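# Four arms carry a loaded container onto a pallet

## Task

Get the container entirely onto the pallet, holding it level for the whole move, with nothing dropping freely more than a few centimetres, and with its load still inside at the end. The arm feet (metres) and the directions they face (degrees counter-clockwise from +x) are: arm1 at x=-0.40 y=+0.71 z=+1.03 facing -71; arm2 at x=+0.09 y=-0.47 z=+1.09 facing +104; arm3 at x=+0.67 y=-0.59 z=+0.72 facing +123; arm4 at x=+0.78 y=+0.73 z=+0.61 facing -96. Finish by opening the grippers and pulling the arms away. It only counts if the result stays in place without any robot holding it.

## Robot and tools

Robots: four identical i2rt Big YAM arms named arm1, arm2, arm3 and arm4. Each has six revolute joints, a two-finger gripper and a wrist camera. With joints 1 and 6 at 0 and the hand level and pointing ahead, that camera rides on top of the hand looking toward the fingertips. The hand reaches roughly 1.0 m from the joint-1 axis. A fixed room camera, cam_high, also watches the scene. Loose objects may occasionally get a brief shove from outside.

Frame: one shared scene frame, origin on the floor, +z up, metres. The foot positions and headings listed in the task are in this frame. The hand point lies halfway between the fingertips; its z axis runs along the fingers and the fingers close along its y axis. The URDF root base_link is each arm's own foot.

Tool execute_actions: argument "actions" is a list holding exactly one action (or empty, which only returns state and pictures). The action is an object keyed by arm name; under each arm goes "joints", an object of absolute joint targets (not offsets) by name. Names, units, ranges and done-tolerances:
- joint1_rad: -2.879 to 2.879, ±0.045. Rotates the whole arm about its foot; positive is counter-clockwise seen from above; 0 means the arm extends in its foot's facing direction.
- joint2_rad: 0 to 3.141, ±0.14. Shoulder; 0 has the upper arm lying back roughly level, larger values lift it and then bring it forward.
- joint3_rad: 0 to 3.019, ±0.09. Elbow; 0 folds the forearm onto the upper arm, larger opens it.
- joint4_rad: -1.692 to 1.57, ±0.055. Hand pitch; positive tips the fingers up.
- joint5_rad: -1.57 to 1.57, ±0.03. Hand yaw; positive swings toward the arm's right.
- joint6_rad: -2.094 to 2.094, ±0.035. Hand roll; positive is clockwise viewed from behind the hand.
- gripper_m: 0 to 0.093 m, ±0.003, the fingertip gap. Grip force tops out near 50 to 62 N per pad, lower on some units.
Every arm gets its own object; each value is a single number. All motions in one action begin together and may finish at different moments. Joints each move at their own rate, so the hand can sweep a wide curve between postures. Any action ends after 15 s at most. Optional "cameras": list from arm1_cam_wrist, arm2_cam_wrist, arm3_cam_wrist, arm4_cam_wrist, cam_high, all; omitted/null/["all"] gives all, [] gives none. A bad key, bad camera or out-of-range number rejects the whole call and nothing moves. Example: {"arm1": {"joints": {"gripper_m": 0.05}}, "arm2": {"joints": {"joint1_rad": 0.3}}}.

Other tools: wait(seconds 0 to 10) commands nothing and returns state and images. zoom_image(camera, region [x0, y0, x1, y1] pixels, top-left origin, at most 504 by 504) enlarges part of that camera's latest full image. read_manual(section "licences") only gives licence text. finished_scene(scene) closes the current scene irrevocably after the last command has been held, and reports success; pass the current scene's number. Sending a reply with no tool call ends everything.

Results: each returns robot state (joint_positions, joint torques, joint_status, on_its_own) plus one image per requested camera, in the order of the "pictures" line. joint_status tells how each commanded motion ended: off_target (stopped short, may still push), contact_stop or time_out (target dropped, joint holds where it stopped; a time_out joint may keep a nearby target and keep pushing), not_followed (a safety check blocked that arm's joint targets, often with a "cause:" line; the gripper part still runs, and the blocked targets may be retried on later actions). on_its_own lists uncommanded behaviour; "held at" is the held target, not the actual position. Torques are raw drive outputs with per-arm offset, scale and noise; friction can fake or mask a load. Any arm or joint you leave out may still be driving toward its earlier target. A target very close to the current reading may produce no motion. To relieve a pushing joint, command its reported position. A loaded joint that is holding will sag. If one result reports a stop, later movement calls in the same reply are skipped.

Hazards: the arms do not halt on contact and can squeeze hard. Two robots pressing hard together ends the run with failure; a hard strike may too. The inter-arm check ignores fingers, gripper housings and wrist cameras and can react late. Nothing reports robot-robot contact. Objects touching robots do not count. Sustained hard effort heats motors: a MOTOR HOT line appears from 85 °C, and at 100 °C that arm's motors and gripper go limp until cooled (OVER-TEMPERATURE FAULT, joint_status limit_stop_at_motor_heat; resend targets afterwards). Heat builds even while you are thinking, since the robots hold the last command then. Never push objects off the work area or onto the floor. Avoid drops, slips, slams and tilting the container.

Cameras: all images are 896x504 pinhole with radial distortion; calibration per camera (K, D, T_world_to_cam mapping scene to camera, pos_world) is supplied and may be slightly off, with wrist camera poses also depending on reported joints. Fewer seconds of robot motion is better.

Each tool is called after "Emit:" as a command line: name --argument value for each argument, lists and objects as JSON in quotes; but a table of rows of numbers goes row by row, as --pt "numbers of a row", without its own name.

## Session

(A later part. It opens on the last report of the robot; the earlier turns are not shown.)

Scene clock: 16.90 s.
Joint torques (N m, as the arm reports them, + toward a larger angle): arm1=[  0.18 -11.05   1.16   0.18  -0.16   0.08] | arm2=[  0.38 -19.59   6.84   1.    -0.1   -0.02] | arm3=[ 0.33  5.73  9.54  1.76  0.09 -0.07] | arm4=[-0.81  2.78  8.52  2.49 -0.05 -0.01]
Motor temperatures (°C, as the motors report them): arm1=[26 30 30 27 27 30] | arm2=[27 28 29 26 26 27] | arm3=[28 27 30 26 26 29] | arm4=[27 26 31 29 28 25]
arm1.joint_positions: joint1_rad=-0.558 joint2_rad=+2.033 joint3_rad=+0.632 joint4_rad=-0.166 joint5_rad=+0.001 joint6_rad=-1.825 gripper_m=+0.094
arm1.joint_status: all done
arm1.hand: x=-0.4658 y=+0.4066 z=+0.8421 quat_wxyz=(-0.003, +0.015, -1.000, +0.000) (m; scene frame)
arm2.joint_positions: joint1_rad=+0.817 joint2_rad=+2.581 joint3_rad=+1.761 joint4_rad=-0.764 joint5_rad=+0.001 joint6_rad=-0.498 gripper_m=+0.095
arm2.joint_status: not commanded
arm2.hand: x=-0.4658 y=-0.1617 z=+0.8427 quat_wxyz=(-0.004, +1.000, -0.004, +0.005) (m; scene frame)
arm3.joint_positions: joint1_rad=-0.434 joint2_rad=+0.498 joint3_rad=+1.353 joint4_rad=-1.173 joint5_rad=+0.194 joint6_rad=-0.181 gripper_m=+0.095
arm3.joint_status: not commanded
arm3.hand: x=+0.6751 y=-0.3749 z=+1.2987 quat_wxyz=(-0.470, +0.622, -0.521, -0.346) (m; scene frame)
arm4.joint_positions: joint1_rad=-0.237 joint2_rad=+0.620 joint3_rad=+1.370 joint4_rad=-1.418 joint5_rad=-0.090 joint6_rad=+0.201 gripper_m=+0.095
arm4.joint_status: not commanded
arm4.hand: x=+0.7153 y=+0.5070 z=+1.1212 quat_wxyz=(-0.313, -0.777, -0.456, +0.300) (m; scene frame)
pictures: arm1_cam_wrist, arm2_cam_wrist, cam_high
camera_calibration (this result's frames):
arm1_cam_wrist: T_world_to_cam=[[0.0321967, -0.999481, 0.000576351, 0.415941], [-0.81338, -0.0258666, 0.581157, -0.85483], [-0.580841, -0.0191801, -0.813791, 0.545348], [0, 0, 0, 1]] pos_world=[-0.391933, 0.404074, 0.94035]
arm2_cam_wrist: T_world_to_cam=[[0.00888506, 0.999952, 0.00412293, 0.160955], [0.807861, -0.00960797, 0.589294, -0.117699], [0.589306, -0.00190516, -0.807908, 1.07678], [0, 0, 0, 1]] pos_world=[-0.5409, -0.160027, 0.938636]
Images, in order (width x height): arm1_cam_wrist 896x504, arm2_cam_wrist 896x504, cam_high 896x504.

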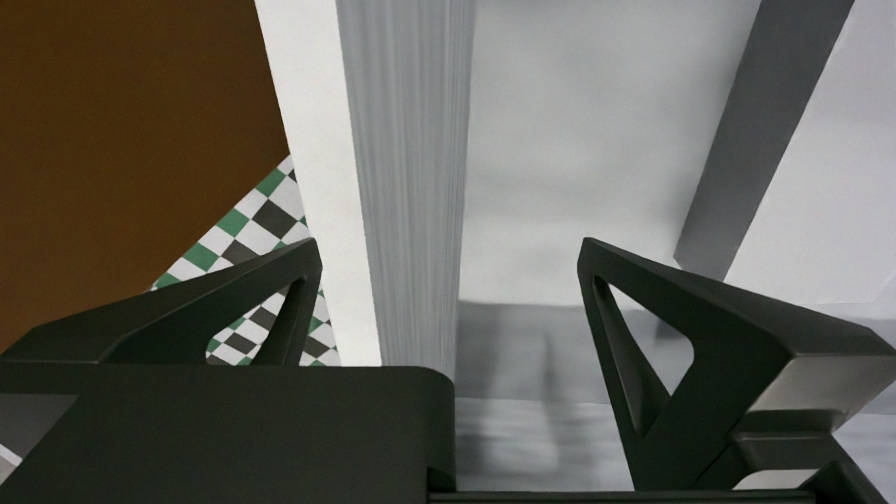

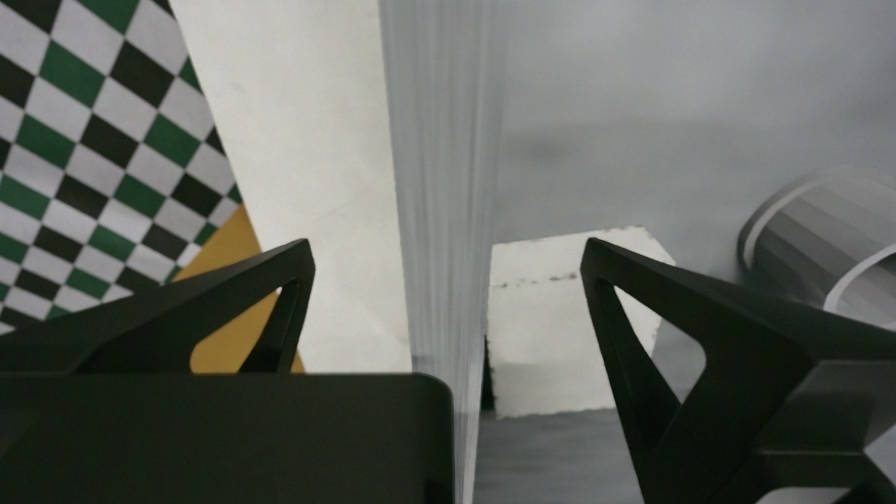

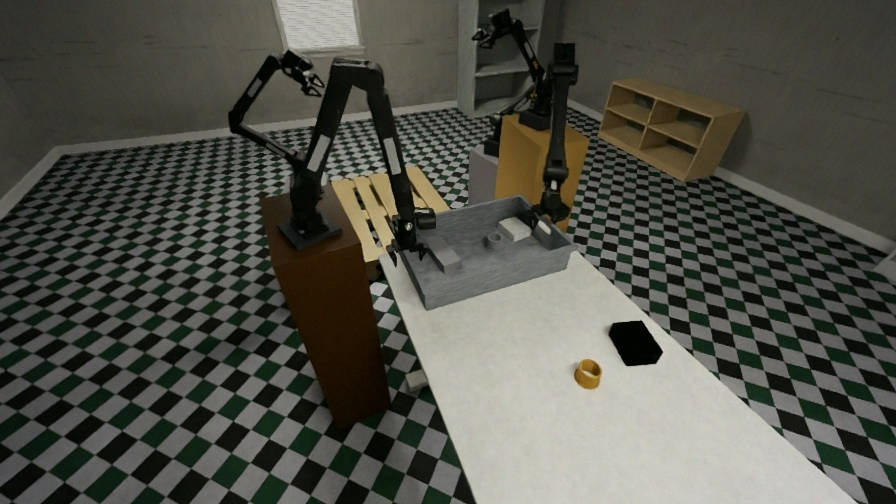

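Emit:
execute_actions --actions '[{"arm1":{"joints":{"gripper_m":0.0}},"arm2":{"joints":{"gripper_m":0.0}}}]' --cameras '[]'

Emit:
execute_actions --actions '[{"arm1":{"joints":{"joint2_rad":1.87,"joint3_rad":0.595,"joint4_rad":-0.27}},"arm2":{"joints":{"joint2_rad":2.465,"joint3_rad":1.716,"joint4_rad":-0.79}}}]' --cameras '["cam_high","arm2_cam_wrist","arm1_cam_wrist"]'

Scene clock: 17.87 s.
Joint torques (N m, as the arm reports them, + toward a larger angle): arm1=[  0.36 -10.97   1.66  -0.23   0.07  -0.14] | arm2=[  0.   -19.73   6.84   1.02  -0.08  -0.06] | arm3=[ 0.65  6.47  9.52  1.84  0.11 -0.07] | arm4=[-0.66  2.16  8.48  2.38 -0.02 -0.03]
Motor temperatures (°C, as the motors report them): arm1=[26 30 30 27 27 30] | arm2=[27 28 29 26 26 27] | arm3=[28 27 30 26 26 29] | arm4=[27 26 31 29 28 25]
arm1.joint_positions: joint1_rad=-0.560 joint2_rad=+2.033 joint3_rad=+0.624 joint4_rad=-0.154 joint5_rad=-0.004 joint6_rad=-1.802 gripper_m=+0.015
arm1.joint_status: gripper_m off_target (ended at +0.015, target +0.000)
arm1.hand: x=-0.4653 y=+0.4082 z=+0.8417 quat_wxyz=(-0.005, +0.003, -1.000, +0.003) (m; scene frame)
arm2.joint_positions: joint1_rad=+0.823 joint2_rad=+2.581 joint3_rad=+1.761 joint4_rad=-0.764 joint5_rad=+0.000 joint6_rad=-0.494 gripper_m=+0.014
arm2.joint_status: gripper_m off_target (ended at +0.014, target +0.000)
arm2.hand: x=-0.4675 y=-0.1653 z=+0.8426 quat_wxyz=(-0.004, +1.000, -0.003, +0.005) (m; scene frame)
arm3.joint_positions: joint1_rad=-0.434 joint2_rad=+0.498 joint3_rad=+1.353 joint4_rad=-1.173 joint5_rad=+0.194 joint6_rad=-0.181 gripper_m=+0.095
arm3.joint_status: not commanded
arm3.hand: x=+0.6751 y=-0.3749 z=+1.2987 quat_wxyz=(-0.470, +0.622, -0.521, -0.346) (m; scene frame)
arm4.joint_positions: joint1_rad=-0.237 joint2_rad=+0.620 joint3_rad=+1.370 joint4_rad=-1.418 joint5_rad=-0.090 joint6_rad=+0.201 gripper_m=+0.095
arm4.joint_status: not commanded
arm4.hand: x=+0.7153 y=+0.5070 z=+1.1212 quat_wxyz=(-0.313, -0.777, -0.456, +0.300) (m; scene frame)
pictures: none
No camera images: the call's "cameras" was empty. Leave "cameras" out to get every camera's image.

Scene clock: 18.83 s.
Joint torques (N m, as the arm reports them, + toward a larger angle): arm1=[  0.19 -13.24   1.07  -1.38   0.3   -0.06] | arm2=[  0.06 -22.73   6.38  -0.81  -0.97   0.08] | arm3=[ 0.33  5.96  9.58  1.73  0.1  -0.04] | arm4=[-0.89  2.5   8.45  2.5  -0.01 -0.04]
Motor temperatures (°C, as the motors report them): arm1=[26 30 30 27 27 30] | arm2=[27 29 29 26 26 27] | arm3=[28 27 30 26 26 29] | arm4=[27 26 31 29 28 25]
arm1.joint_positions: joint1_rad=-0.558 joint2_rad=+1.908 joint3_rad=+0.597 joint4_rad=-0.238 joint5_rad=-0.010 joint6_rad=-1.811 gripper_m=+0.013
arm1.joint_status: all done
arm1.hand: x=-0.4639 y=+0.4082 z=+0.8759 quat_wxyz=(-0.006, +0.008, -1.000, +0.010) (m; scene frame)
arm2.joint_positions: joint1_rad=+0.822 joint2_rad=+2.534 joint3_rad=+1.708 joint4_rad=-0.758 joint5_rad=+0.021 joint6_rad=-0.507 gripper_m=+0.014
arm2.joint_status: all done
arm2.hand: x=-0.4580 y=-0.1660 z=+0.8577 quat_wxyz=(-0.013, +1.000, +0.003, +0.010) (m; scene frame)
arm3.joint_positions: joint1_rad=-0.434 joint2_rad=+0.498 joint3_rad=+1.353 joint4_rad=-1.173 joint5_rad=+0.194 joint6_rad=-0.181 gripper_m=+0.095
arm3.joint_status: not commanded
arm3.hand: x=+0.6751 y=-0.3749 z=+1.2987 quat_wxyz=(-0.470, +0.622, -0.521, -0.346) (m; scene frame)
arm4.joint_positions: joint1_rad=-0.237 joint2_rad=+0.620 joint3_rad=+1.370 joint4_rad=-1.418 joint5_rad=-0.090 joint6_rad=+0.201 gripper_m=+0.095
arm4.joint_status: not commanded
arm4.hand: x=+0.7153 y=+0.5070 z=+1.1212 quat_wxyz=(-0.313, -0.777, -0.456, +0.300) (m; scene frame)
pictures: arm1_cam_wrist, arm2_cam_wrist, cam_high
camera_calibration (this result's frames):
arm1_cam_wrist: T_world_to_cam=[[0.017983, -0.999615, 0.0211066, 0.392877], [-0.817074, -0.00252585, 0.576527, -0.880017], [-0.576252, -0.0276133, -0.816805, 0.582202], [0, 0, 0, 1]] pos_world=[-0.390609, 0.40658, 0.974608]
arm2_cam_wrist: T_world_to_cam=[[-0.00583892, 0.99974, 0.0220599, 0.142972], [0.801968, -0.00849614, 0.597307, -0.142282], [0.597339, 0.021179, -0.801709, 1.08644], [0, 0, 0, 1]] pos_world=[-0.53403, -0.167153, 0.952838]
Images, in order (width x height): arm1_cam_wrist 896x504, arm2_cam_wrist 896x504, cam_high 896x504.

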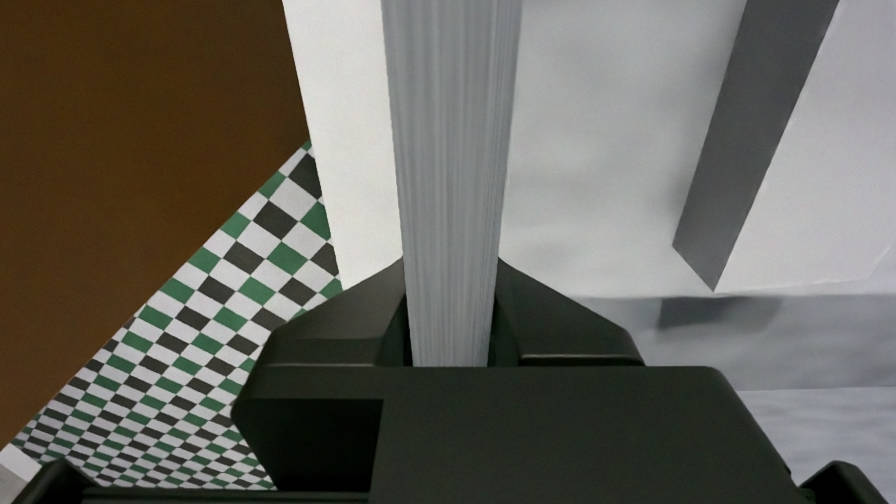

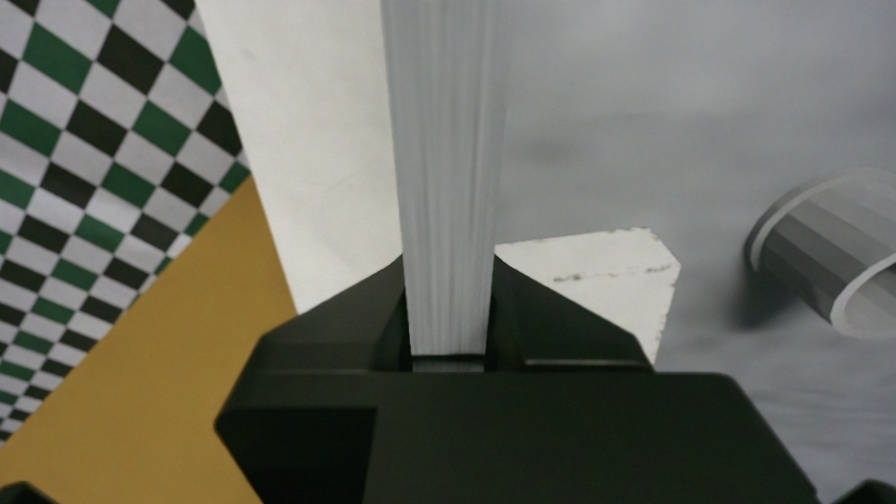

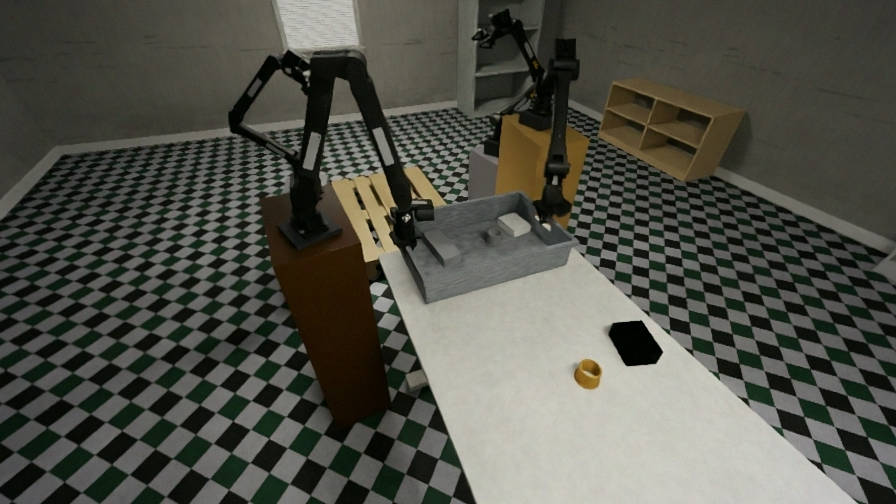

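Emit:
execute_actions --actions '[{"arm1":{"joints":{"joint1_rad":-0.332,"joint2_rad":1.835,"joint3_rad":0.58,"joint4_rad":-0.285,"joint6_rad":-1.571}},"arm2":{"joints":{"joint1_rad":0.771,"joint2_rad":2.297,"joint3_rad":1.475,"joint4_rad":-0.675,"joint6_rad":-0.556}}}]' --cameras '["cam_high"]'

Scene clock: 20.53 s.
Joint torques (N m, as the arm reports them, + toward a larger angle): arm1=[ -0.17 -12.39   1.5   -1.53   0.16  -0.01] | arm2=[ -0.41 -21.91   6.62   0.06  -0.22   0.01] | arm3=[ 0.27  5.65  9.56  1.83  0.09 -0.12] | arm4=[-0.81  2.29  8.43  2.38 -0.04 -0.05]
Motor temperatures (°C, as the motors report them): arm1=[26 30 30 27 27 30] | arm2=[27 29 29 26 26 27] | arm3=[28 27 30 26 26 29] | arm4=[27 26 32 29 28 25]
arm1.joint_positions: joint1_rad=-0.328 joint2_rad=+1.863 joint3_rad=+0.581 joint4_rad=-0.246 joint5_rad=-0.006 joint6_rad=-1.575 gripper_m=+0.013
arm1.joint_status: all done
arm1.hand: x=-0.3931 y=+0.4002 z=+0.8876 quat_wxyz=(-0.007, +0.005, -1.000, +0.019) (m; scene frame)
arm2.joint_positions: joint1_rad=+0.776 joint2_rad=+2.382 joint3_rad=+1.455 joint4_rad=-0.663 joint5_rad=+0.003 joint6_rad=-0.547 gripper_m=+0.014
arm2.joint_status: all done
arm2.hand: x=-0.3942 y=-0.1746 z=+0.8842 quat_wxyz=(-0.003, +1.000, +0.000, +0.008) (m; scene frame)
arm3.joint_positions: joint1_rad=-0.434 joint2_rad=+0.498 joint3_rad=+1.353 joint4_rad=-1.173 joint5_rad=+0.194 joint6_rad=-0.181 gripper_m=+0.095
arm3.joint_status: not commanded
arm3.hand: x=+0.6751 y=-0.3749 z=+1.2987 quat_wxyz=(-0.470, +0.622, -0.521, -0.346) (m; scene frame)
arm4.joint_positions: joint1_rad=-0.237 joint2_rad=+0.620 joint3_rad=+1.370 joint4_rad=-1.418 joint5_rad=-0.090 joint6_rad=+0.201 gripper_m=+0.095
arm4.joint_status: not commanded
arm4.hand: x=+0.7153 y=+0.5070 z=+1.1212 quat_wxyz=(-0.313, -0.777, -0.456, +0.300) (m; scene frame)
pictures: cam_high
Images, in order (width x height): cam_high 896x504.

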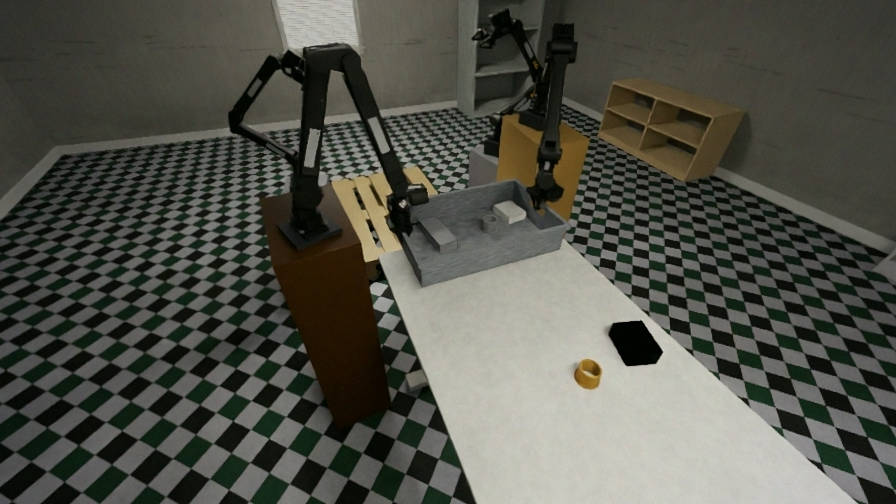

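Emit:
execute_actions --actions '[{"arm1":{"joints":{"joint1_rad":-0.073,"joint2_rad":1.85,"joint3_rad":0.606,"joint4_rad":-0.30,"joint6_rad":-1.312}},"arm2":{"joints":{"joint1_rad":0.68,"joint2_rad":2.207,"joint3_rad":1.25,"joint4_rad":-0.53,"joint6_rad":-0.638}}}]' --cameras '[]'

Emit:
execute_actions --actions '[{"arm1":{"joints":{"joint1_rad":0.155,"joint2_rad":1.878,"joint3_rad":0.692,"joint4_rad":-0.35,"joint6_rad":-1.084}},"arm2":{"joints":{"joint1_rad":0.574,"joint2_rad":2.142,"joint3_rad":1.05,"joint4_rad":-0.405,"joint6_rad":-0.745}}}]' --cameras '["cam_high"]'

Scene clock: 21.83 s.
Joint torques (N m, as the arm reports them, + toward a larger angle): arm1=[ -0.51 -11.12   2.97  -1.5   -0.27  -0.02] | arm2=[ -0.11 -20.05   5.91   0.11  -0.1    0.16] | arm3=[ 0.47  5.19  9.51  1.75  0.09 -0.06] | arm4=[-0.75  2.27  8.53  2.48 -0.04 -0.01]
Motor temperatures (°C, as the motors report them): arm1=[26 30 30 27 27 30] | arm2=[27 29 29 26 26 27] | arm3=[28 27 30 26 26 29] | arm4=[27 26 32 29 28 25]
arm1.joint_positions: joint1_rad=-0.066 joint2_rad=+1.863 joint3_rad=+0.590 joint4_rad=-0.262 joint5_rad=+0.003 joint6_rad=-1.316 gripper_m=+0.013
arm1.joint_status: all done
arm1.hand: x=-0.3124 y=+0.4095 z=+0.8892 quat_wxyz=(-0.007, +0.007, -1.000, +0.016) (m; scene frame)
arm2.joint_positions: joint1_rad=+0.681 joint2_rad=+2.290 joint3_rad=+1.228 joint4_rad=-0.519 joint5_rad=+0.000 joint6_rad=-0.644 gripper_m=+0.014
arm2.joint_status: all done
arm2.hand: x=-0.3146 y=-0.1675 z=+0.8845 quat_wxyz=(-0.004, +1.000, +0.001, +0.003) (m; scene frame)
arm3.joint_positions: joint1_rad=-0.434 joint2_rad=+0.498 joint3_rad=+1.353 joint4_rad=-1.173 joint5_rad=+0.194 joint6_rad=-0.181 gripper_m=+0.095
arm3.joint_status: not commanded
arm3.hand: x=+0.6751 y=-0.3749 z=+1.2987 quat_wxyz=(-0.470, +0.622, -0.521, -0.346) (m; scene frame)
arm4.joint_positions: joint1_rad=-0.237 joint2_rad=+0.620 joint3_rad=+1.370 joint4_rad=-1.418 joint5_rad=-0.090 joint6_rad=+0.201 gripper_m=+0.095
arm4.joint_status: not commanded
arm4.hand: x=+0.7153 y=+0.5070 z=+1.1212 quat_wxyz=(-0.313, -0.777, -0.456, +0.300) (m; scene frame)
pictures: none
No camera images: the call's "cameras" was empty. Leave "cameras" out to get every camera's image.

Scene clock: 22.90 s.
Joint torques (N m, as the arm reports them, + toward a larger angle): arm1=[ -0.6  -11.91   3.78  -1.19  -0.48  -0.06] | arm2=[ -0.17 -17.62   5.03   0.22   0.     0.15] | arm3=[ 0.64  5.98  9.45  1.91  0.14 -0.13] | arm4=[-0.45  2.49  8.54  2.51 -0.06 -0.01]
Motor temperatures (°C, as the motors report them): arm1=[26 30 30 27 27 30] | arm2=[27 29 29 26 26 27] | arm3=[28 27 31 26 26 29] | arm4=[27 26 32 29 28 25]
arm1.joint_positions: joint1_rad=+0.165 joint2_rad=+1.888 joint3_rad=+0.671 joint4_rad=-0.320 joint5_rad=+0.007 joint6_rad=-1.085 gripper_m=+0.013
arm1.joint_status: all done
arm1.hand: x=-0.2319 y=+0.4111 z=+0.8924 quat_wxyz=(-0.008, +0.006, -1.000, +0.015) (m; scene frame)
arm2.joint_positions: joint1_rad=+0.576 joint2_rad=+2.214 joint3_rad=+1.029 joint4_rad=-0.396 joint5_rad=-0.003 joint6_rad=-0.750 gripper_m=+0.014
arm2.joint_status: all done
arm2.hand: x=-0.2357 y=-0.1687 z=+0.8860 quat_wxyz=(-0.002, +1.000, +0.001, +0.002) (m; scene frame)
arm3.joint_positions: joint1_rad=-0.434 joint2_rad=+0.498 joint3_rad=+1.353 joint4_rad=-1.173 joint5_rad=+0.194 joint6_rad=-0.181 gripper_m=+0.095
arm3.joint_status: not commanded
arm3.hand: x=+0.6751 y=-0.3749 z=+1.2987 quat_wxyz=(-0.470, +0.622, -0.521, -0.346) (m; scene frame)
arm4.joint_positions: joint1_rad=-0.237 joint2_rad=+0.620 joint3_rad=+1.370 joint4_rad=-1.418 joint5_rad=-0.090 joint6_rad=+0.201 gripper_m=+0.095
arm4.joint_status: not commanded
arm4.hand: x=+0.7153 y=+0.5070 z=+1.1212 quat_wxyz=(-0.313, -0.777, -0.456, +0.300) (m; scene frame)
pictures: cam_high
Images, in order (width x height): cam_high 896x504.

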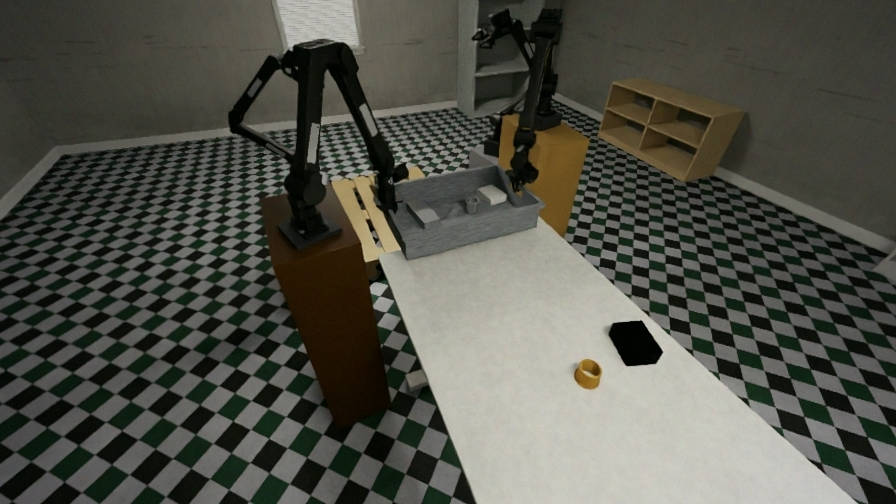

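Emit:
execute_actions --actions '[{"arm1":{"joints":{"joint1_rad":0.332,"joint2_rad":1.955,"joint3_rad":0.838,"joint4_rad":-0.43,"joint6_rad":-0.899}},"arm2":{"joints":{"joint1_rad":0.438,"joint2_rad":2.09,"joint3_rad":0.888,"joint4_rad":-0.292,"joint6_rad":-0.878}}}]' --cameras '[]'

Emit:
execute_actions --actions '[{"arm1":{"joints":{"joint1_rad":0.475,"joint2_rad":2.025,"joint3_rad":1.002,"joint4_rad":-0.52,"joint6_rad":-0.757}},"arm2":{"joints":{"joint1_rad":0.262,"joint2_rad":2.062,"joint3_rad":0.758,"joint4_rad":-0.195,"joint6_rad":-1.056}}}]' --cameras '[]'

Emit:
execute_actions --actions '[{"arm1":{"joints":{"joint1_rad":0.585,"joint2_rad":2.11,"joint3_rad":1.2,"joint4_rad":-0.628,"joint6_rad":-0.647}},"arm2":{"joints":{"joint1_rad":0.042,"joint2_rad":2.05,"joint3_rad":0.67,"joint4_rad":-0.125,"joint6_rad":-1.278}}}]' --cameras '["cam_high"]'

Scene clock: 24.27 s.
Joint torques (N m, as the arm reports them, + toward a larger angle): arm1=[ -1.21 -13.84   4.14  -1.14  -0.75  -0.12] | arm2=[ -0.39 -16.02   4.66   0.46   0.35   0.12] | arm3=[ 0.53  5.94  9.47  1.69  0.13 -0.06] | arm4=[-0.6   2.12  8.55  2.45 -0.03 -0.03]
Motor temperatures (°C, as the motors report them): arm1=[26 30 30 27 27 30] | arm2=[27 29 29 26 26 27] | arm3=[28 27 31 26 26 29] | arm4=[27 26 32 29 28 25]
arm1.joint_positions: joint1_rad=+0.350 joint2_rad=+1.968 joint3_rad=+0.821 joint4_rad=-0.402 joint5_rad=+0.013 joint6_rad=-0.894 gripper_m=+0.013
arm1.joint_status: all done
arm1.hand: x=-0.1492 y=+0.4087 z=+0.8871 quat_wxyz=(-0.005, +0.003, -1.000, +0.011) (m; scene frame)
arm2.joint_positions: joint1_rad=+0.443 joint2_rad=+2.160 joint3_rad=+0.860 joint4_rad=-0.290 joint5_rad=-0.011 joint6_rad=-0.879 gripper_m=+0.014
arm2.joint_status: all done
arm2.hand: x=-0.1569 y=-0.1739 z=+0.8867 quat_wxyz=(+0.004, +1.000, -0.001, +0.001) (m; scene frame)
arm3.joint_positions: joint1_rad=-0.434 joint2_rad=+0.498 joint3_rad=+1.353 joint4_rad=-1.173 joint5_rad=+0.194 joint6_rad=-0.181 gripper_m=+0.095
arm3.joint_status: not commanded
arm3.hand: x=+0.6751 y=-0.3749 z=+1.2987 quat_wxyz=(-0.470, +0.622, -0.521, -0.346) (m; scene frame)
arm4.joint_positions: joint1_rad=-0.237 joint2_rad=+0.620 joint3_rad=+1.370 joint4_rad=-1.418 joint5_rad=-0.090 joint6_rad=+0.201 gripper_m=+0.095
arm4.joint_status: not commanded
arm4.hand: x=+0.7153 y=+0.5070 z=+1.1212 quat_wxyz=(-0.313, -0.777, -0.456, +0.300) (m; scene frame)
pictures: none
No camera images: the call's "cameras" was empty. Leave "cameras" out to get every camera's image.

Scene clock: 25.37 s.
Joint torques (N m, as the arm reports them, + toward a larger angle): arm1=[ -1.41 -15.66   4.94  -1.04  -1.05  -0.14] | arm2=[  0.02 -14.72   3.61   0.71   0.36   0.15] | arm3=[ 0.37  6.05  9.45  1.8   0.11 -0.05] | arm4=[-0.76  2.31  8.56  2.53 -0.02 -0.04]
Motor temperatures (°C, as the motors report them): arm1=[26 30 30 27 27 30] | arm2=[27 29 29 26 26 27] | arm3=[28 27 31 26 26 29] | arm4=[27 26 32 29 28 25]
arm1.joint_positions: joint1_rad=+0.496 joint2_rad=+2.043 joint3_rad=+0.983 joint4_rad=-0.494 joint5_rad=+0.019 joint6_rad=-0.749 gripper_m=+0.013
arm1.joint_status: all done
arm1.hand: x=-0.0695 y=+0.4117 z=+0.8863 quat_wxyz=(-0.003, +0.004, -1.000, +0.011) (m; scene frame)
arm2.joint_positions: joint1_rad=+0.263 joint2_rad=+2.129 joint3_rad=+0.735 joint4_rad=-0.198 joint5_rad=-0.012 joint6_rad=-1.061 gripper_m=+0.014
arm2.joint_status: all done
arm2.hand: x=-0.0780 y=-0.1735 z=+0.8867 quat_wxyz=(+0.006, +1.000, +0.000, -0.001) (m; scene frame)
arm3.joint_positions: joint1_rad=-0.434 joint2_rad=+0.498 joint3_rad=+1.353 joint4_rad=-1.173 joint5_rad=+0.194 joint6_rad=-0.181 gripper_m=+0.095
arm3.joint_status: not commanded
arm3.hand: x=+0.6751 y=-0.3749 z=+1.2987 quat_wxyz=(-0.470, +0.622, -0.521, -0.346) (m; scene frame)
arm4.joint_positions: joint1_rad=-0.237 joint2_rad=+0.620 joint3_rad=+1.370 joint4_rad=-1.418 joint5_rad=-0.090 joint6_rad=+0.201 gripper_m=+0.095
arm4.joint_status: not commanded
arm4.hand: x=+0.7153 y=+0.5070 z=+1.1212 quat_wxyz=(-0.313, -0.777, -0.456, +0.300) (m; scene frame)
pictures: none
No camera images: the call's "cameras" was empty. Leave "cameras" out to get every camera's image.

Scene clock: 26.43 s.
Joint torques (N m, as the arm reports them, + toward a larger angle): arm1=[ -1.94 -17.98   6.31  -1.08  -1.18  -0.12] | arm2=[  0.27 -13.86   2.68   0.78   0.37   0.19] | arm3=[ 0.4   5.64  9.51  1.8   0.09 -0.08] | arm4=[-0.78  2.34  8.42  2.44 -0.04 -0.03]
Motor temperatures (°C, as the motors report them): arm1=[26 30 30 27 27 30] | arm2=[27 29 29 26 26 27] | arm3=[28 27 31 26 26 29] | arm4=[27 26 32 29 28 25]
arm1.joint_positions: joint1_rad=+0.607 joint2_rad=+2.131 joint3_rad=+1.173 joint4_rad=-0.602 joint5_rad=+0.022 joint6_rad=-0.641 gripper_m=+0.013
arm1.joint_status: all done
arm1.hand: x=+0.0087 y=+0.4156 z=+0.8860 quat_wxyz=(-0.001, +0.006, -1.000, +0.011) (m; scene frame)
arm2.joint_positions: joint1_rad=+0.040 joint2_rad=+2.115 joint3_rad=+0.653 joint4_rad=-0.131 joint5_rad=-0.012 joint6_rad=-1.287 gripper_m=+0.014
arm2.joint_status: all done
arm2.hand: x=+0.0003 y=-0.1721 z=+0.8863 quat_wxyz=(+0.006, +1.000, +0.002, -0.004) (m; scene frame)
arm3.joint_positions: joint1_rad=-0.434 joint2_rad=+0.498 joint3_rad=+1.353 joint4_rad=-1.173 joint5_rad=+0.194 joint6_rad=-0.181 gripper_m=+0.095
arm3.joint_status: not commanded
arm3.hand: x=+0.6751 y=-0.3749 z=+1.2987 quat_wxyz=(-0.470, +0.622, -0.521, -0.346) (m; scene frame)
arm4.joint_positions: joint1_rad=-0.237 joint2_rad=+0.620 joint3_rad=+1.370 joint4_rad=-1.418 joint5_rad=-0.090 joint6_rad=+0.201 gripper_m=+0.095
arm4.joint_status: not commanded
arm4.hand: x=+0.7153 y=+0.5070 z=+1.1212 quat_wxyz=(-0.313, -0.777, -0.456, +0.300) (m; scene frame)
pictures: cam_high
Images, in order (width x height): cam_high 896x504.

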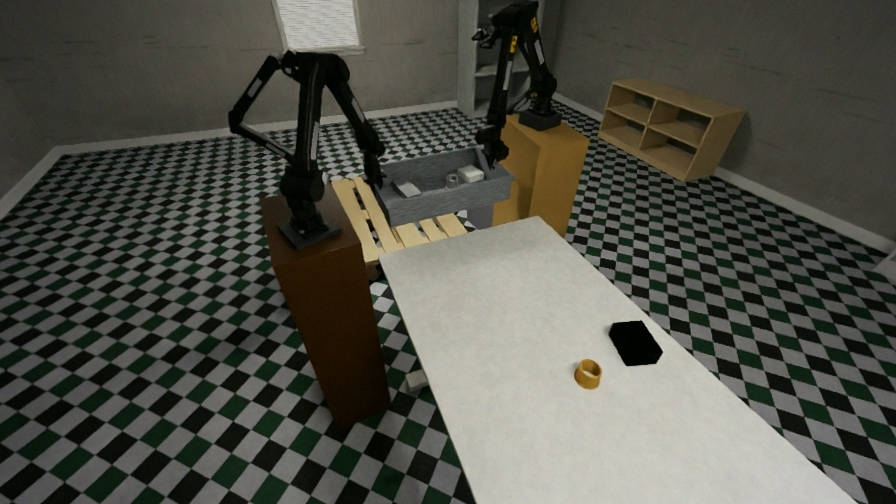

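Emit:
execute_actions --actions '[{"arm1":{"joints":{"joint1_rad":0.683,"joint2_rad":2.28,"joint3_rad":1.435,"joint4_rad":-0.69,"joint6_rad":-0.556}},"arm2":{"joints":{"joint1_rad":-0.211,"joint2_rad":2.205,"joint3_rad":0.67,"joint4_rad":0.005,"joint6_rad":-1.533}},"arm3":{"joints":{"joint1_rad":-0.132,"joint2_rad":1.92,"joint3_rad":1.80,"joint4_rad":-1.428,"joint5_rad":0,"joint6_rad":0.444}},"arm4":{"joints":{"joint1_rad":-0.59,"joint2_rad":1.84,"joint3_rad":1.97,"joint4_rad":-1.68,"joint5_rad":0,"joint6_rad":-0.695}}}]' --cameras '["cam_high"]'

Scene clock: 28.83 s.
Joint torques (N m, as the arm reports them, + toward a larger angle): arm1=[ -0.95 -21.06   6.69  -1.18  -1.34  -0.06] | arm2=[  0.34 -12.7    0.98   0.98   0.43   0.22] | arm3=[  1.06 -18.62  12.18  -0.43  -0.11   0.05] | arm4=[ -1.41 -22.87   9.81   0.55   0.04  -0.19]
Motor temperatures (°C, as the motors report them): arm1=[26 31 30 27 28 30] | arm2=[27 29 29 26 26 27] | arm3=[28 27 31 26 26 29] | arm4=[27 26 32 29 28 25]
arm1.joint_positions: joint1_rad=+0.697 joint2_rad=+2.313 joint3_rad=+1.407 joint4_rad=-0.662 joint5_rad=+0.026 joint6_rad=-0.556 gripper_m=+0.014
arm1.joint_status: all done
arm1.hand: x=+0.0865 y=+0.4208 z=+0.8468 quat_wxyz=(+0.002, +0.008, -1.000, +0.010) (m; scene frame)
arm2.joint_positions: joint1_rad=-0.215 joint2_rad=+2.249 joint3_rad=+0.663 joint4_rad=-0.005 joint5_rad=-0.014 joint6_rad=-1.544 gripper_m=+0.014
arm2.joint_status: all done
arm2.hand: x=+0.0784 y=-0.1689 z=+0.8475 quat_wxyz=(+0.004, +1.000, +0.004, -0.007) (m; scene frame)
arm3.joint_positions: joint1_rad=-0.142 joint2_rad=+1.938 joint3_rad=+1.767 joint4_rad=-1.412 joint5_rad=+0.004 joint6_rad=+0.430 gripper_m=+0.095
arm3.joint_status: all done
arm3.hand: x=+0.4195 y=-0.0450 z=+0.8616 quat_wxyz=(+0.007, +0.708, -0.706, +0.008) (m; scene frame)
arm4.joint_positions: joint1_rad=-0.582 joint2_rad=+1.859 joint3_rad=+1.944 joint4_rad=-1.673 joint5_rad=-0.003 joint6_rad=-0.680 gripper_m=+0.095
arm4.joint_status: all done
arm4.hand: x=+0.4140 y=+0.2873 z=+0.8642 quat_wxyz=(+0.001, -0.712, -0.702, -0.013) (m; scene frame)
pictures: cam_high
Images, in order (width x height): cam_high 896x504.

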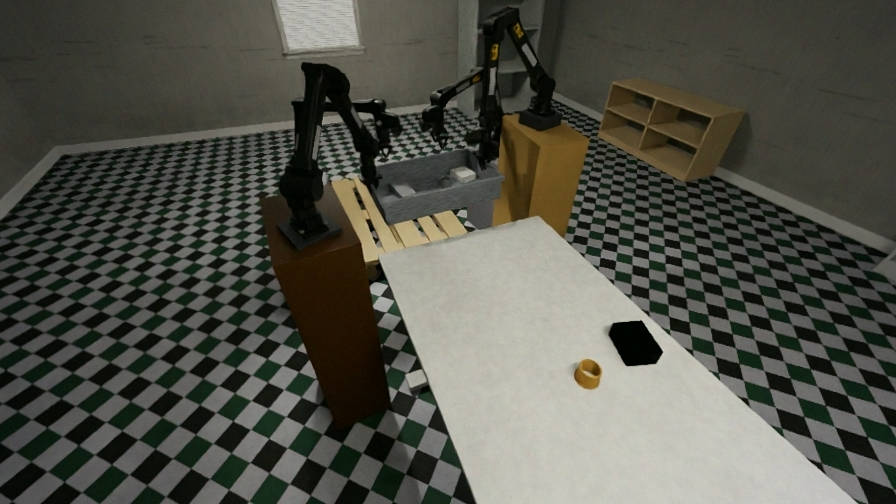

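Emit:
execute_actions --actions '[{"arm1":{"joints":{"joint1_rad":0.762,"joint2_rad":2.49,"joint3_rad":1.74,"joint4_rad":-0.775,"joint6_rad":-0.48}},"arm2":{"joints":{"joint1_rad":-0.471,"joint2_rad":2.35,"joint3_rad":0.75,"joint4_rad":0.092,"joint6_rad":-1.79}},"arm3":{"joints":{"joint2_rad":1.86}},"arm4":{"joints":{"joint2_rad":1.78}}}]' --cameras '[]'

Emit:
execute_actions --actions '[{"arm1":{"joints":{"joint1_rad":0.803,"joint2_rad":2.68,"joint3_rad":2.045,"joint4_rad":-0.885,"joint6_rad":-0.44}},"arm2":{"joints":{"joint1_rad":-0.648,"joint2_rad":2.47,"joint3_rad":0.862,"joint4_rad":0.10,"joint6_rad":-1.968}}}]'

Scene clock: 30.27 s.
Joint torques (N m, as the arm reports them, + toward a larger angle): arm1=[ -0.57 -23.44   7.85  -1.22  -1.59  -0.05] | arm2=[  0.28 -13.74   0.14   1.27   0.27   0.27] | arm3=[  1.54 -16.72  12.33  -0.31  -0.06   0.02] | arm4=[ -1.2  -20.31   9.71   0.76   0.04  -0.15]
Motor temperatures (°C, as the motors report them): arm1=[26 31 31 27 28 30] | arm2=[27 29 28 26 26 27] | arm3=[28 27 31 26 26 29] | arm4=[27 27 32 29 28 25]
arm1.joint_positions: joint1_rad=+0.775 joint2_rad=+2.523 joint3_rad=+1.706 joint4_rad=-0.745 joint5_rad=+0.031 joint6_rad=-0.481 gripper_m=+0.013
arm1.joint_status: all done
arm1.hand: x=+0.1695 y=+0.4278 z=+0.8007 quat_wxyz=(-0.001, +0.009, -1.000, +0.014) (m; scene frame)
arm2.joint_positions: joint1_rad=-0.474 joint2_rad=+2.399 joint3_rad=+0.749 joint4_rad=+0.075 joint5_rad=-0.010 joint6_rad=-1.806 gripper_m=+0.014
arm2.joint_status: all done
arm2.hand: x=+0.1596 y=-0.1617 z=+0.8025 quat_wxyz=(-0.006, +1.000, +0.005, -0.006) (m; scene frame)
arm3.joint_positions: joint1_rad=-0.142 joint2_rad=+1.866 joint3_rad=+1.767 joint4_rad=-1.412 joint5_rad=+0.004 joint6_rad=+0.430 gripper_m=+0.095
arm3.joint_status: all done
arm3.hand: x=+0.4209 y=-0.0471 z=+0.9028 quat_wxyz=(-0.006, +0.707, -0.706, -0.025) (m; scene frame)
arm4.joint_positions: joint1_rad=-0.582 joint2_rad=+1.785 joint3_rad=+1.944 joint4_rad=-1.673 joint5_rad=-0.003 joint6_rad=-0.680 gripper_m=+0.095
arm4.joint_status: all done
arm4.hand: x=+0.4209 y=+0.2954 z=+0.9042 quat_wxyz=(-0.003, -0.712, -0.702, +0.023) (m; scene frame)
pictures: none
No camera images: the call's "cameras" was empty. Leave "cameras" out to get every camera's image.

Scene clock: 31.37 s.
Joint torques (N m, as the arm reports them, + toward a larger angle): arm1=[ -0.18 -24.82   9.58  -1.37  -1.77   0.09] | arm2=[  0.   -14.47  -0.03   1.34   0.24   0.32] | arm3=[  1.32 -16.85  12.37  -0.27  -0.05   0.09] | arm4=[ -1.38 -20.45   9.78   0.59   0.04  -0.14]
Motor temperatures (°C, as the motors report them): arm1=[26 31 31 27 28 30] | arm2=[27 29 28 26 26 27] | arm3=[28 28 32 26 26 29] | arm4=[27 27 33 29 28 25]
arm1.joint_positions: joint1_rad=+0.811 joint2_rad=+2.714 joint3_rad=+1.997 joint4_rad=-0.851 joint5_rad=+0.035 joint6_rad=-0.456 gripper_m=+0.013
arm1.joint_status: all done
arm1.hand: x=+0.2249 y=+0.4277 z=+0.7594 quat_wxyz=(+0.003, +0.015, -1.000, +0.015) (m; scene frame)
arm2.joint_positions: joint1_rad=-0.646 joint2_rad=+2.521 joint3_rad=+0.861 joint4_rad=+0.081 joint5_rad=-0.009 joint6_rad=-1.989 gripper_m=+0.014
arm2.joint_status: all done
arm2.hand: x=+0.2185 y=-0.1612 z=+0.7616 quat_wxyz=(-0.005, +1.000, +0.010, -0.006) (m; scene frame)
arm3.joint_positions: joint1_rad=-0.142 joint2_rad=+1.866 joint3_rad=+1.767 joint4_rad=-1.412 joint5_rad=+0.004 joint6_rad=+0.430 gripper_m=+0.095
arm3.joint_status: not commanded
arm3.hand: x=+0.4209 y=-0.0471 z=+0.9028 quat_wxyz=(-0.006, +0.707, -0.706, -0.025) (m; scene frame)
arm4.joint_positions: joint1_rad=-0.582 joint2_rad=+1.785 joint3_rad=+1.944 joint4_rad=-1.673 joint5_rad=-0.003 joint6_rad=-0.680 gripper_m=+0.095
arm4.joint_status: not commanded
arm4.hand: x=+0.4209 y=+0.2954 z=+0.9042 quat_wxyz=(-0.003, -0.712, -0.702, +0.023) (m; scene frame)
pictures: arm1_cam_wrist, arm2_cam_wrist, arm3_cam_wrist, arm4_cam_wrist, cam_high
camera_calibration (this result's frames):
arm1_cam_wrist: T_world_to_cam=[[0.0313853, -0.99906, 0.0298947, 0.3925], [-0.8071, -0.00768952, 0.590364, -0.260523], [-0.58958, -0.0426568, -0.806583, 0.886143], [0, 0, 0, 1]] pos_world=[0.299866, 0.427928, 0.856818]
arm2_cam_wrist: T_world_to_cam=[[-0.0194365, 0.999791, 0.00641216, 0.159181], [0.820746, 0.0122926, 0.571162, -0.608184], [0.570963, 0.0163641, -0.820813, 0.624769], [0, 0, 0, 1]] pos_world=[0.145539, -0.161895, 0.859169]
arm3_cam_wrist: T_world_to_cam=[[0.99958, -0.0177287, -0.0229299, -0.398188], [-0.00171465, -0.8259, 0.563814, -0.543786], [-0.0289336, -0.563538, -0.825583, 0.856339], [0, 0, 0, 1]] pos_world=[0.421865, 0.0264076, 1.00444]
arm4_cam_wrist: T_world_to_cam=[[-0.998936, 0.00503971, 0.045838, 0.37331], [0.0293343, 0.836412, 0.547315, -0.748533], [-0.0355812, 0.548078, -0.83567, 0.729254], [0, 0, 0, 1]] pos_world=[0.420819, 0.224513, 1.00199]
Images, in order (width x height): arm1_cam_wrist 896x504, arm2_cam_wrist 896x504, arm3_cam_wrist 896x504, arm4_cam_wrist 896x504, cam_high 896x504.

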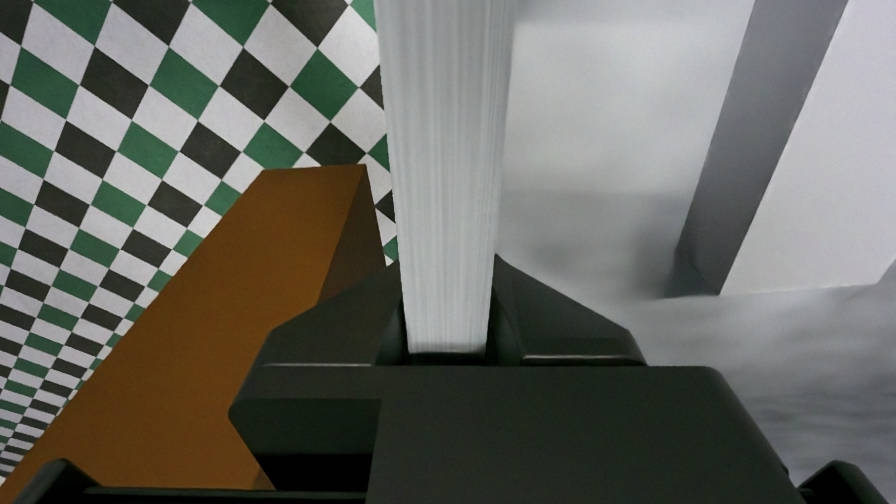

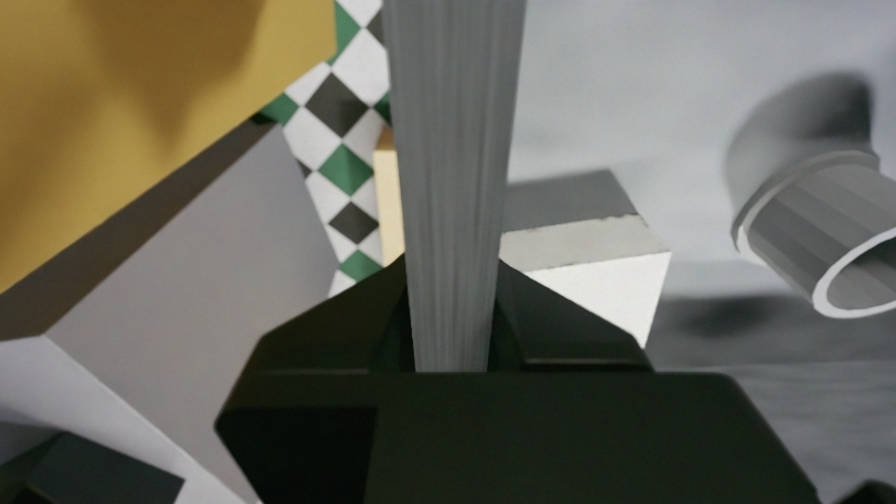

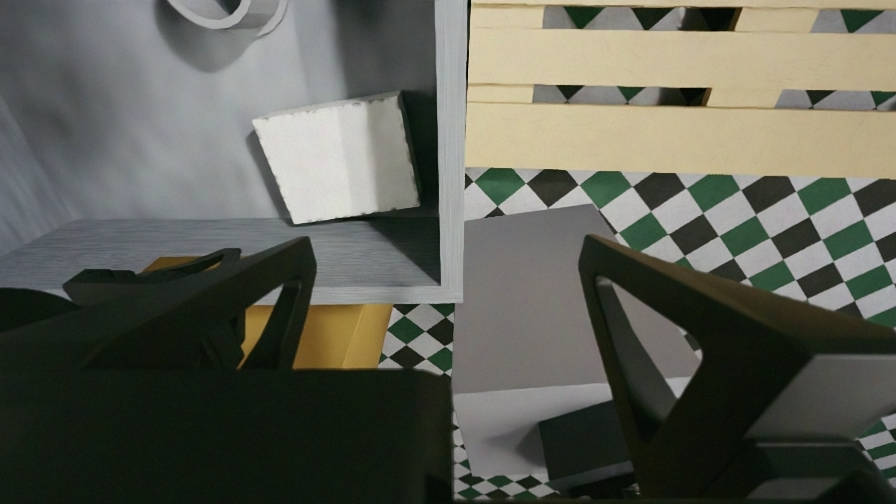

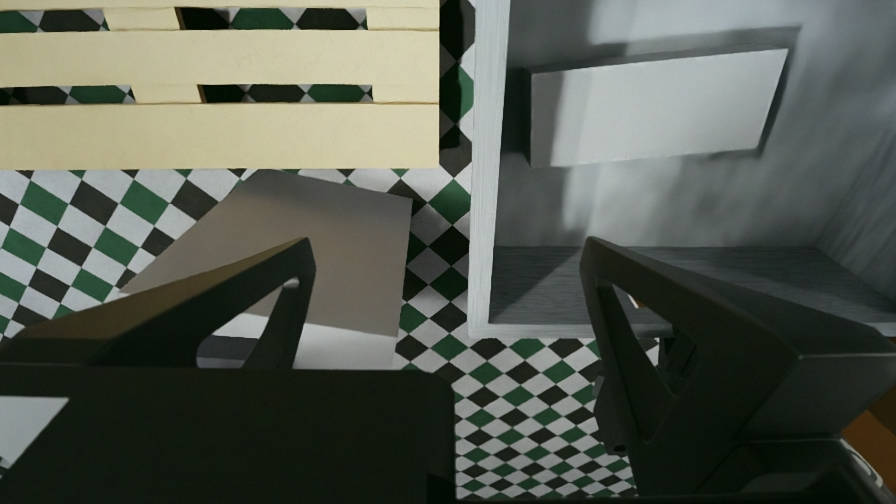

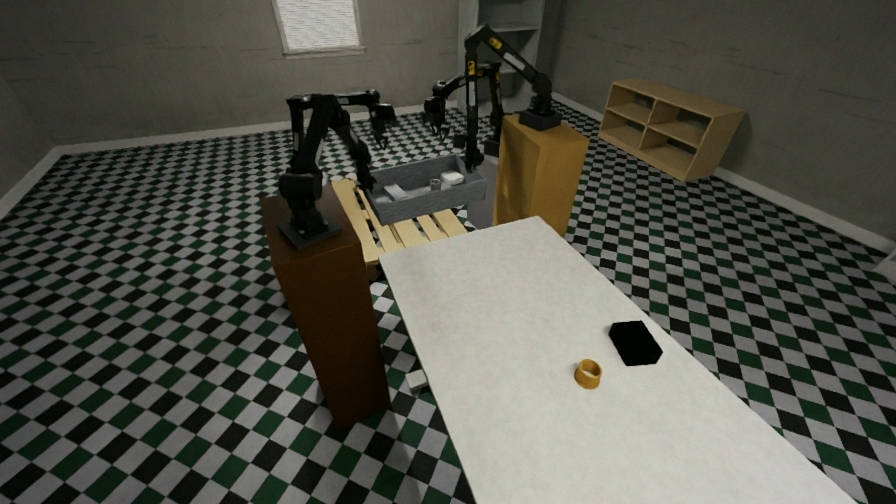

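Emit:
execute_actions --actions '[{"arm3":{"joints":{"joint1_rad":-0.135,"joint2_rad":2.0,"joint3_rad":1.607,"joint4_rad":-1.152}},"arm4":{"joints":{"joint1_rad":-0.625,"joint2_rad":1.888,"joint3_rad":1.732,"joint4_rad":-1.389,"joint6_rad":-0.723}}}]' --cameras '["arm3_cam_wrist","arm4_cam_wrist"]'

Scene clock: 32.87 s.
Joint torques (N m, as the arm reports them, + toward a larger angle): arm1=[ -0.45 -25.08   9.61  -1.37  -1.76   0.09] | arm2=[  0.09 -14.53   0.01   1.35   0.23   0.31] | arm3=[  1.63 -18.97  10.49   0.63  -0.05   0.03] | arm4=[ -0.97 -22.35   9.31   1.19   0.03  -0.18]
Motor temperatures (°C, as the motors report them): arm1=[26 32 31 27 28 30] | arm2=[27 29 28 26 26 27] | arm3=[28 28 32 26 26 29] | arm4=[27 27 33 29 28 25]
arm1.joint_positions: joint1_rad=+0.811 joint2_rad=+2.714 joint3_rad=+1.997 joint4_rad=-0.851 joint5_rad=+0.035 joint6_rad=-0.456 gripper_m=+0.013
arm1.joint_status: not commanded
arm1.hand: x=+0.2249 y=+0.4277 z=+0.7594 quat_wxyz=(+0.003, +0.015, -1.000, +0.015) (m; scene frame)
arm2.joint_positions: joint1_rad=-0.646 joint2_rad=+2.521 joint3_rad=+0.861 joint4_rad=+0.081 joint5_rad=-0.009 joint6_rad=-1.989 gripper_m=+0.014
arm2.joint_status: not commanded
arm2.hand: x=+0.2185 y=-0.1612 z=+0.7616 quat_wxyz=(-0.005, +1.000, +0.010, -0.006) (m; scene frame)
arm3.joint_positions: joint1_rad=-0.142 joint2_rad=+2.018 joint3_rad=+1.585 joint4_rad=-1.170 joint5_rad=+0.004 joint6_rad=+0.430 gripper_m=+0.095
arm3.joint_status: all done
arm3.hand: x=+0.4225 y=-0.0544 z=+0.7493 quat_wxyz=(+0.010, +0.708, -0.706, +0.018) (m; scene frame)
arm4.joint_positions: joint1_rad=-0.622 joint2_rad=+1.902 joint3_rad=+1.711 joint4_rad=-1.398 joint5_rad=-0.003 joint6_rad=-0.708 gripper_m=+0.095
arm4.joint_status: all done
arm4.hand: x=+0.3912 y=+0.2968 z=+0.7516 quat_wxyz=(+0.001, -0.717, -0.697, -0.014) (m; scene frame)
pictures: arm3_cam_wrist, arm4_cam_wrist
camera_calibration (this result's frames):
arm3_cam_wrist: T_world_to_cam=[[0.99971, -0.017035, 0.0169979, -0.433383], [-0.0239394, -0.776026, 0.630247, -0.500884], [0.00245457, -0.630471, -0.776209, 0.671642], [0, 0, 0, 1]] pos_world=[0.419618, 0.0273689, 0.844381]
arm4_cam_wrist: T_world_to_cam=[[-0.999863, 0.0164991, -0.00150038, 0.383188], [0.0123756, 0.804033, 0.594456, -0.684516], [0.0110144, 0.594356, -0.804126, 0.544198], [0, 0, 0, 1]] pos_world=[0.385613, 0.220603, 0.845094]
Images, in order (width x height): arm3_cam_wrist 896x504, arm4_cam_wrist 896x504.

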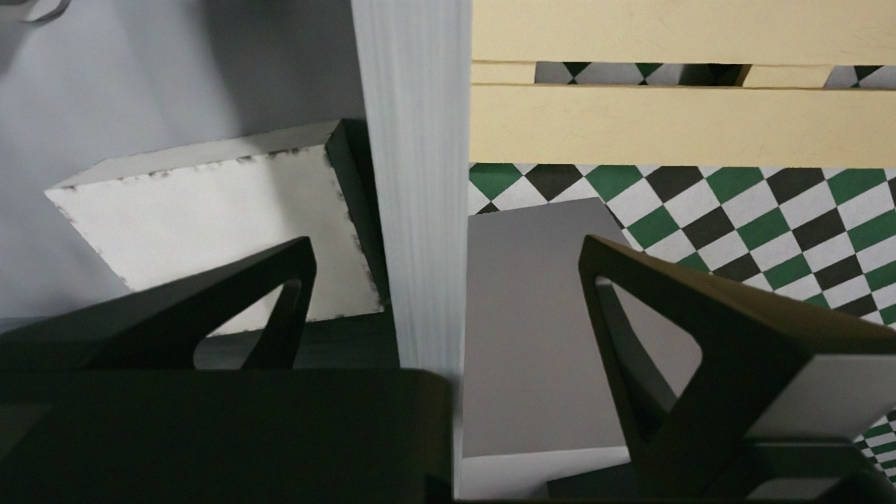

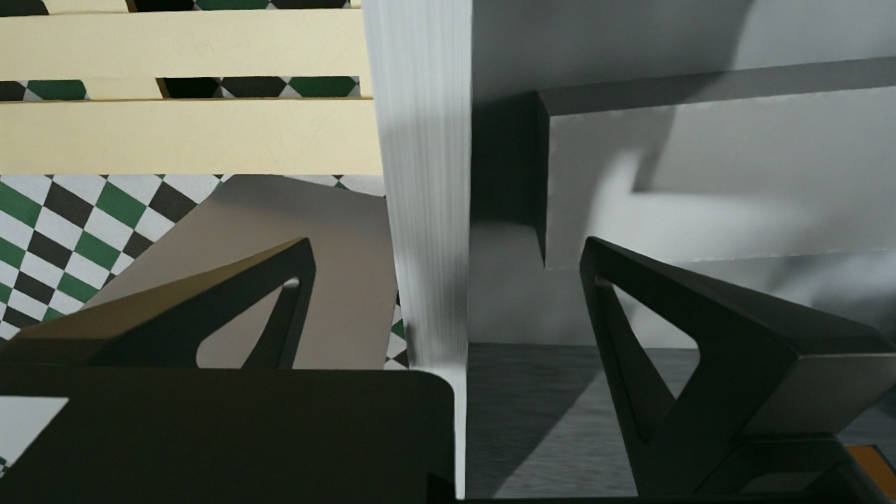

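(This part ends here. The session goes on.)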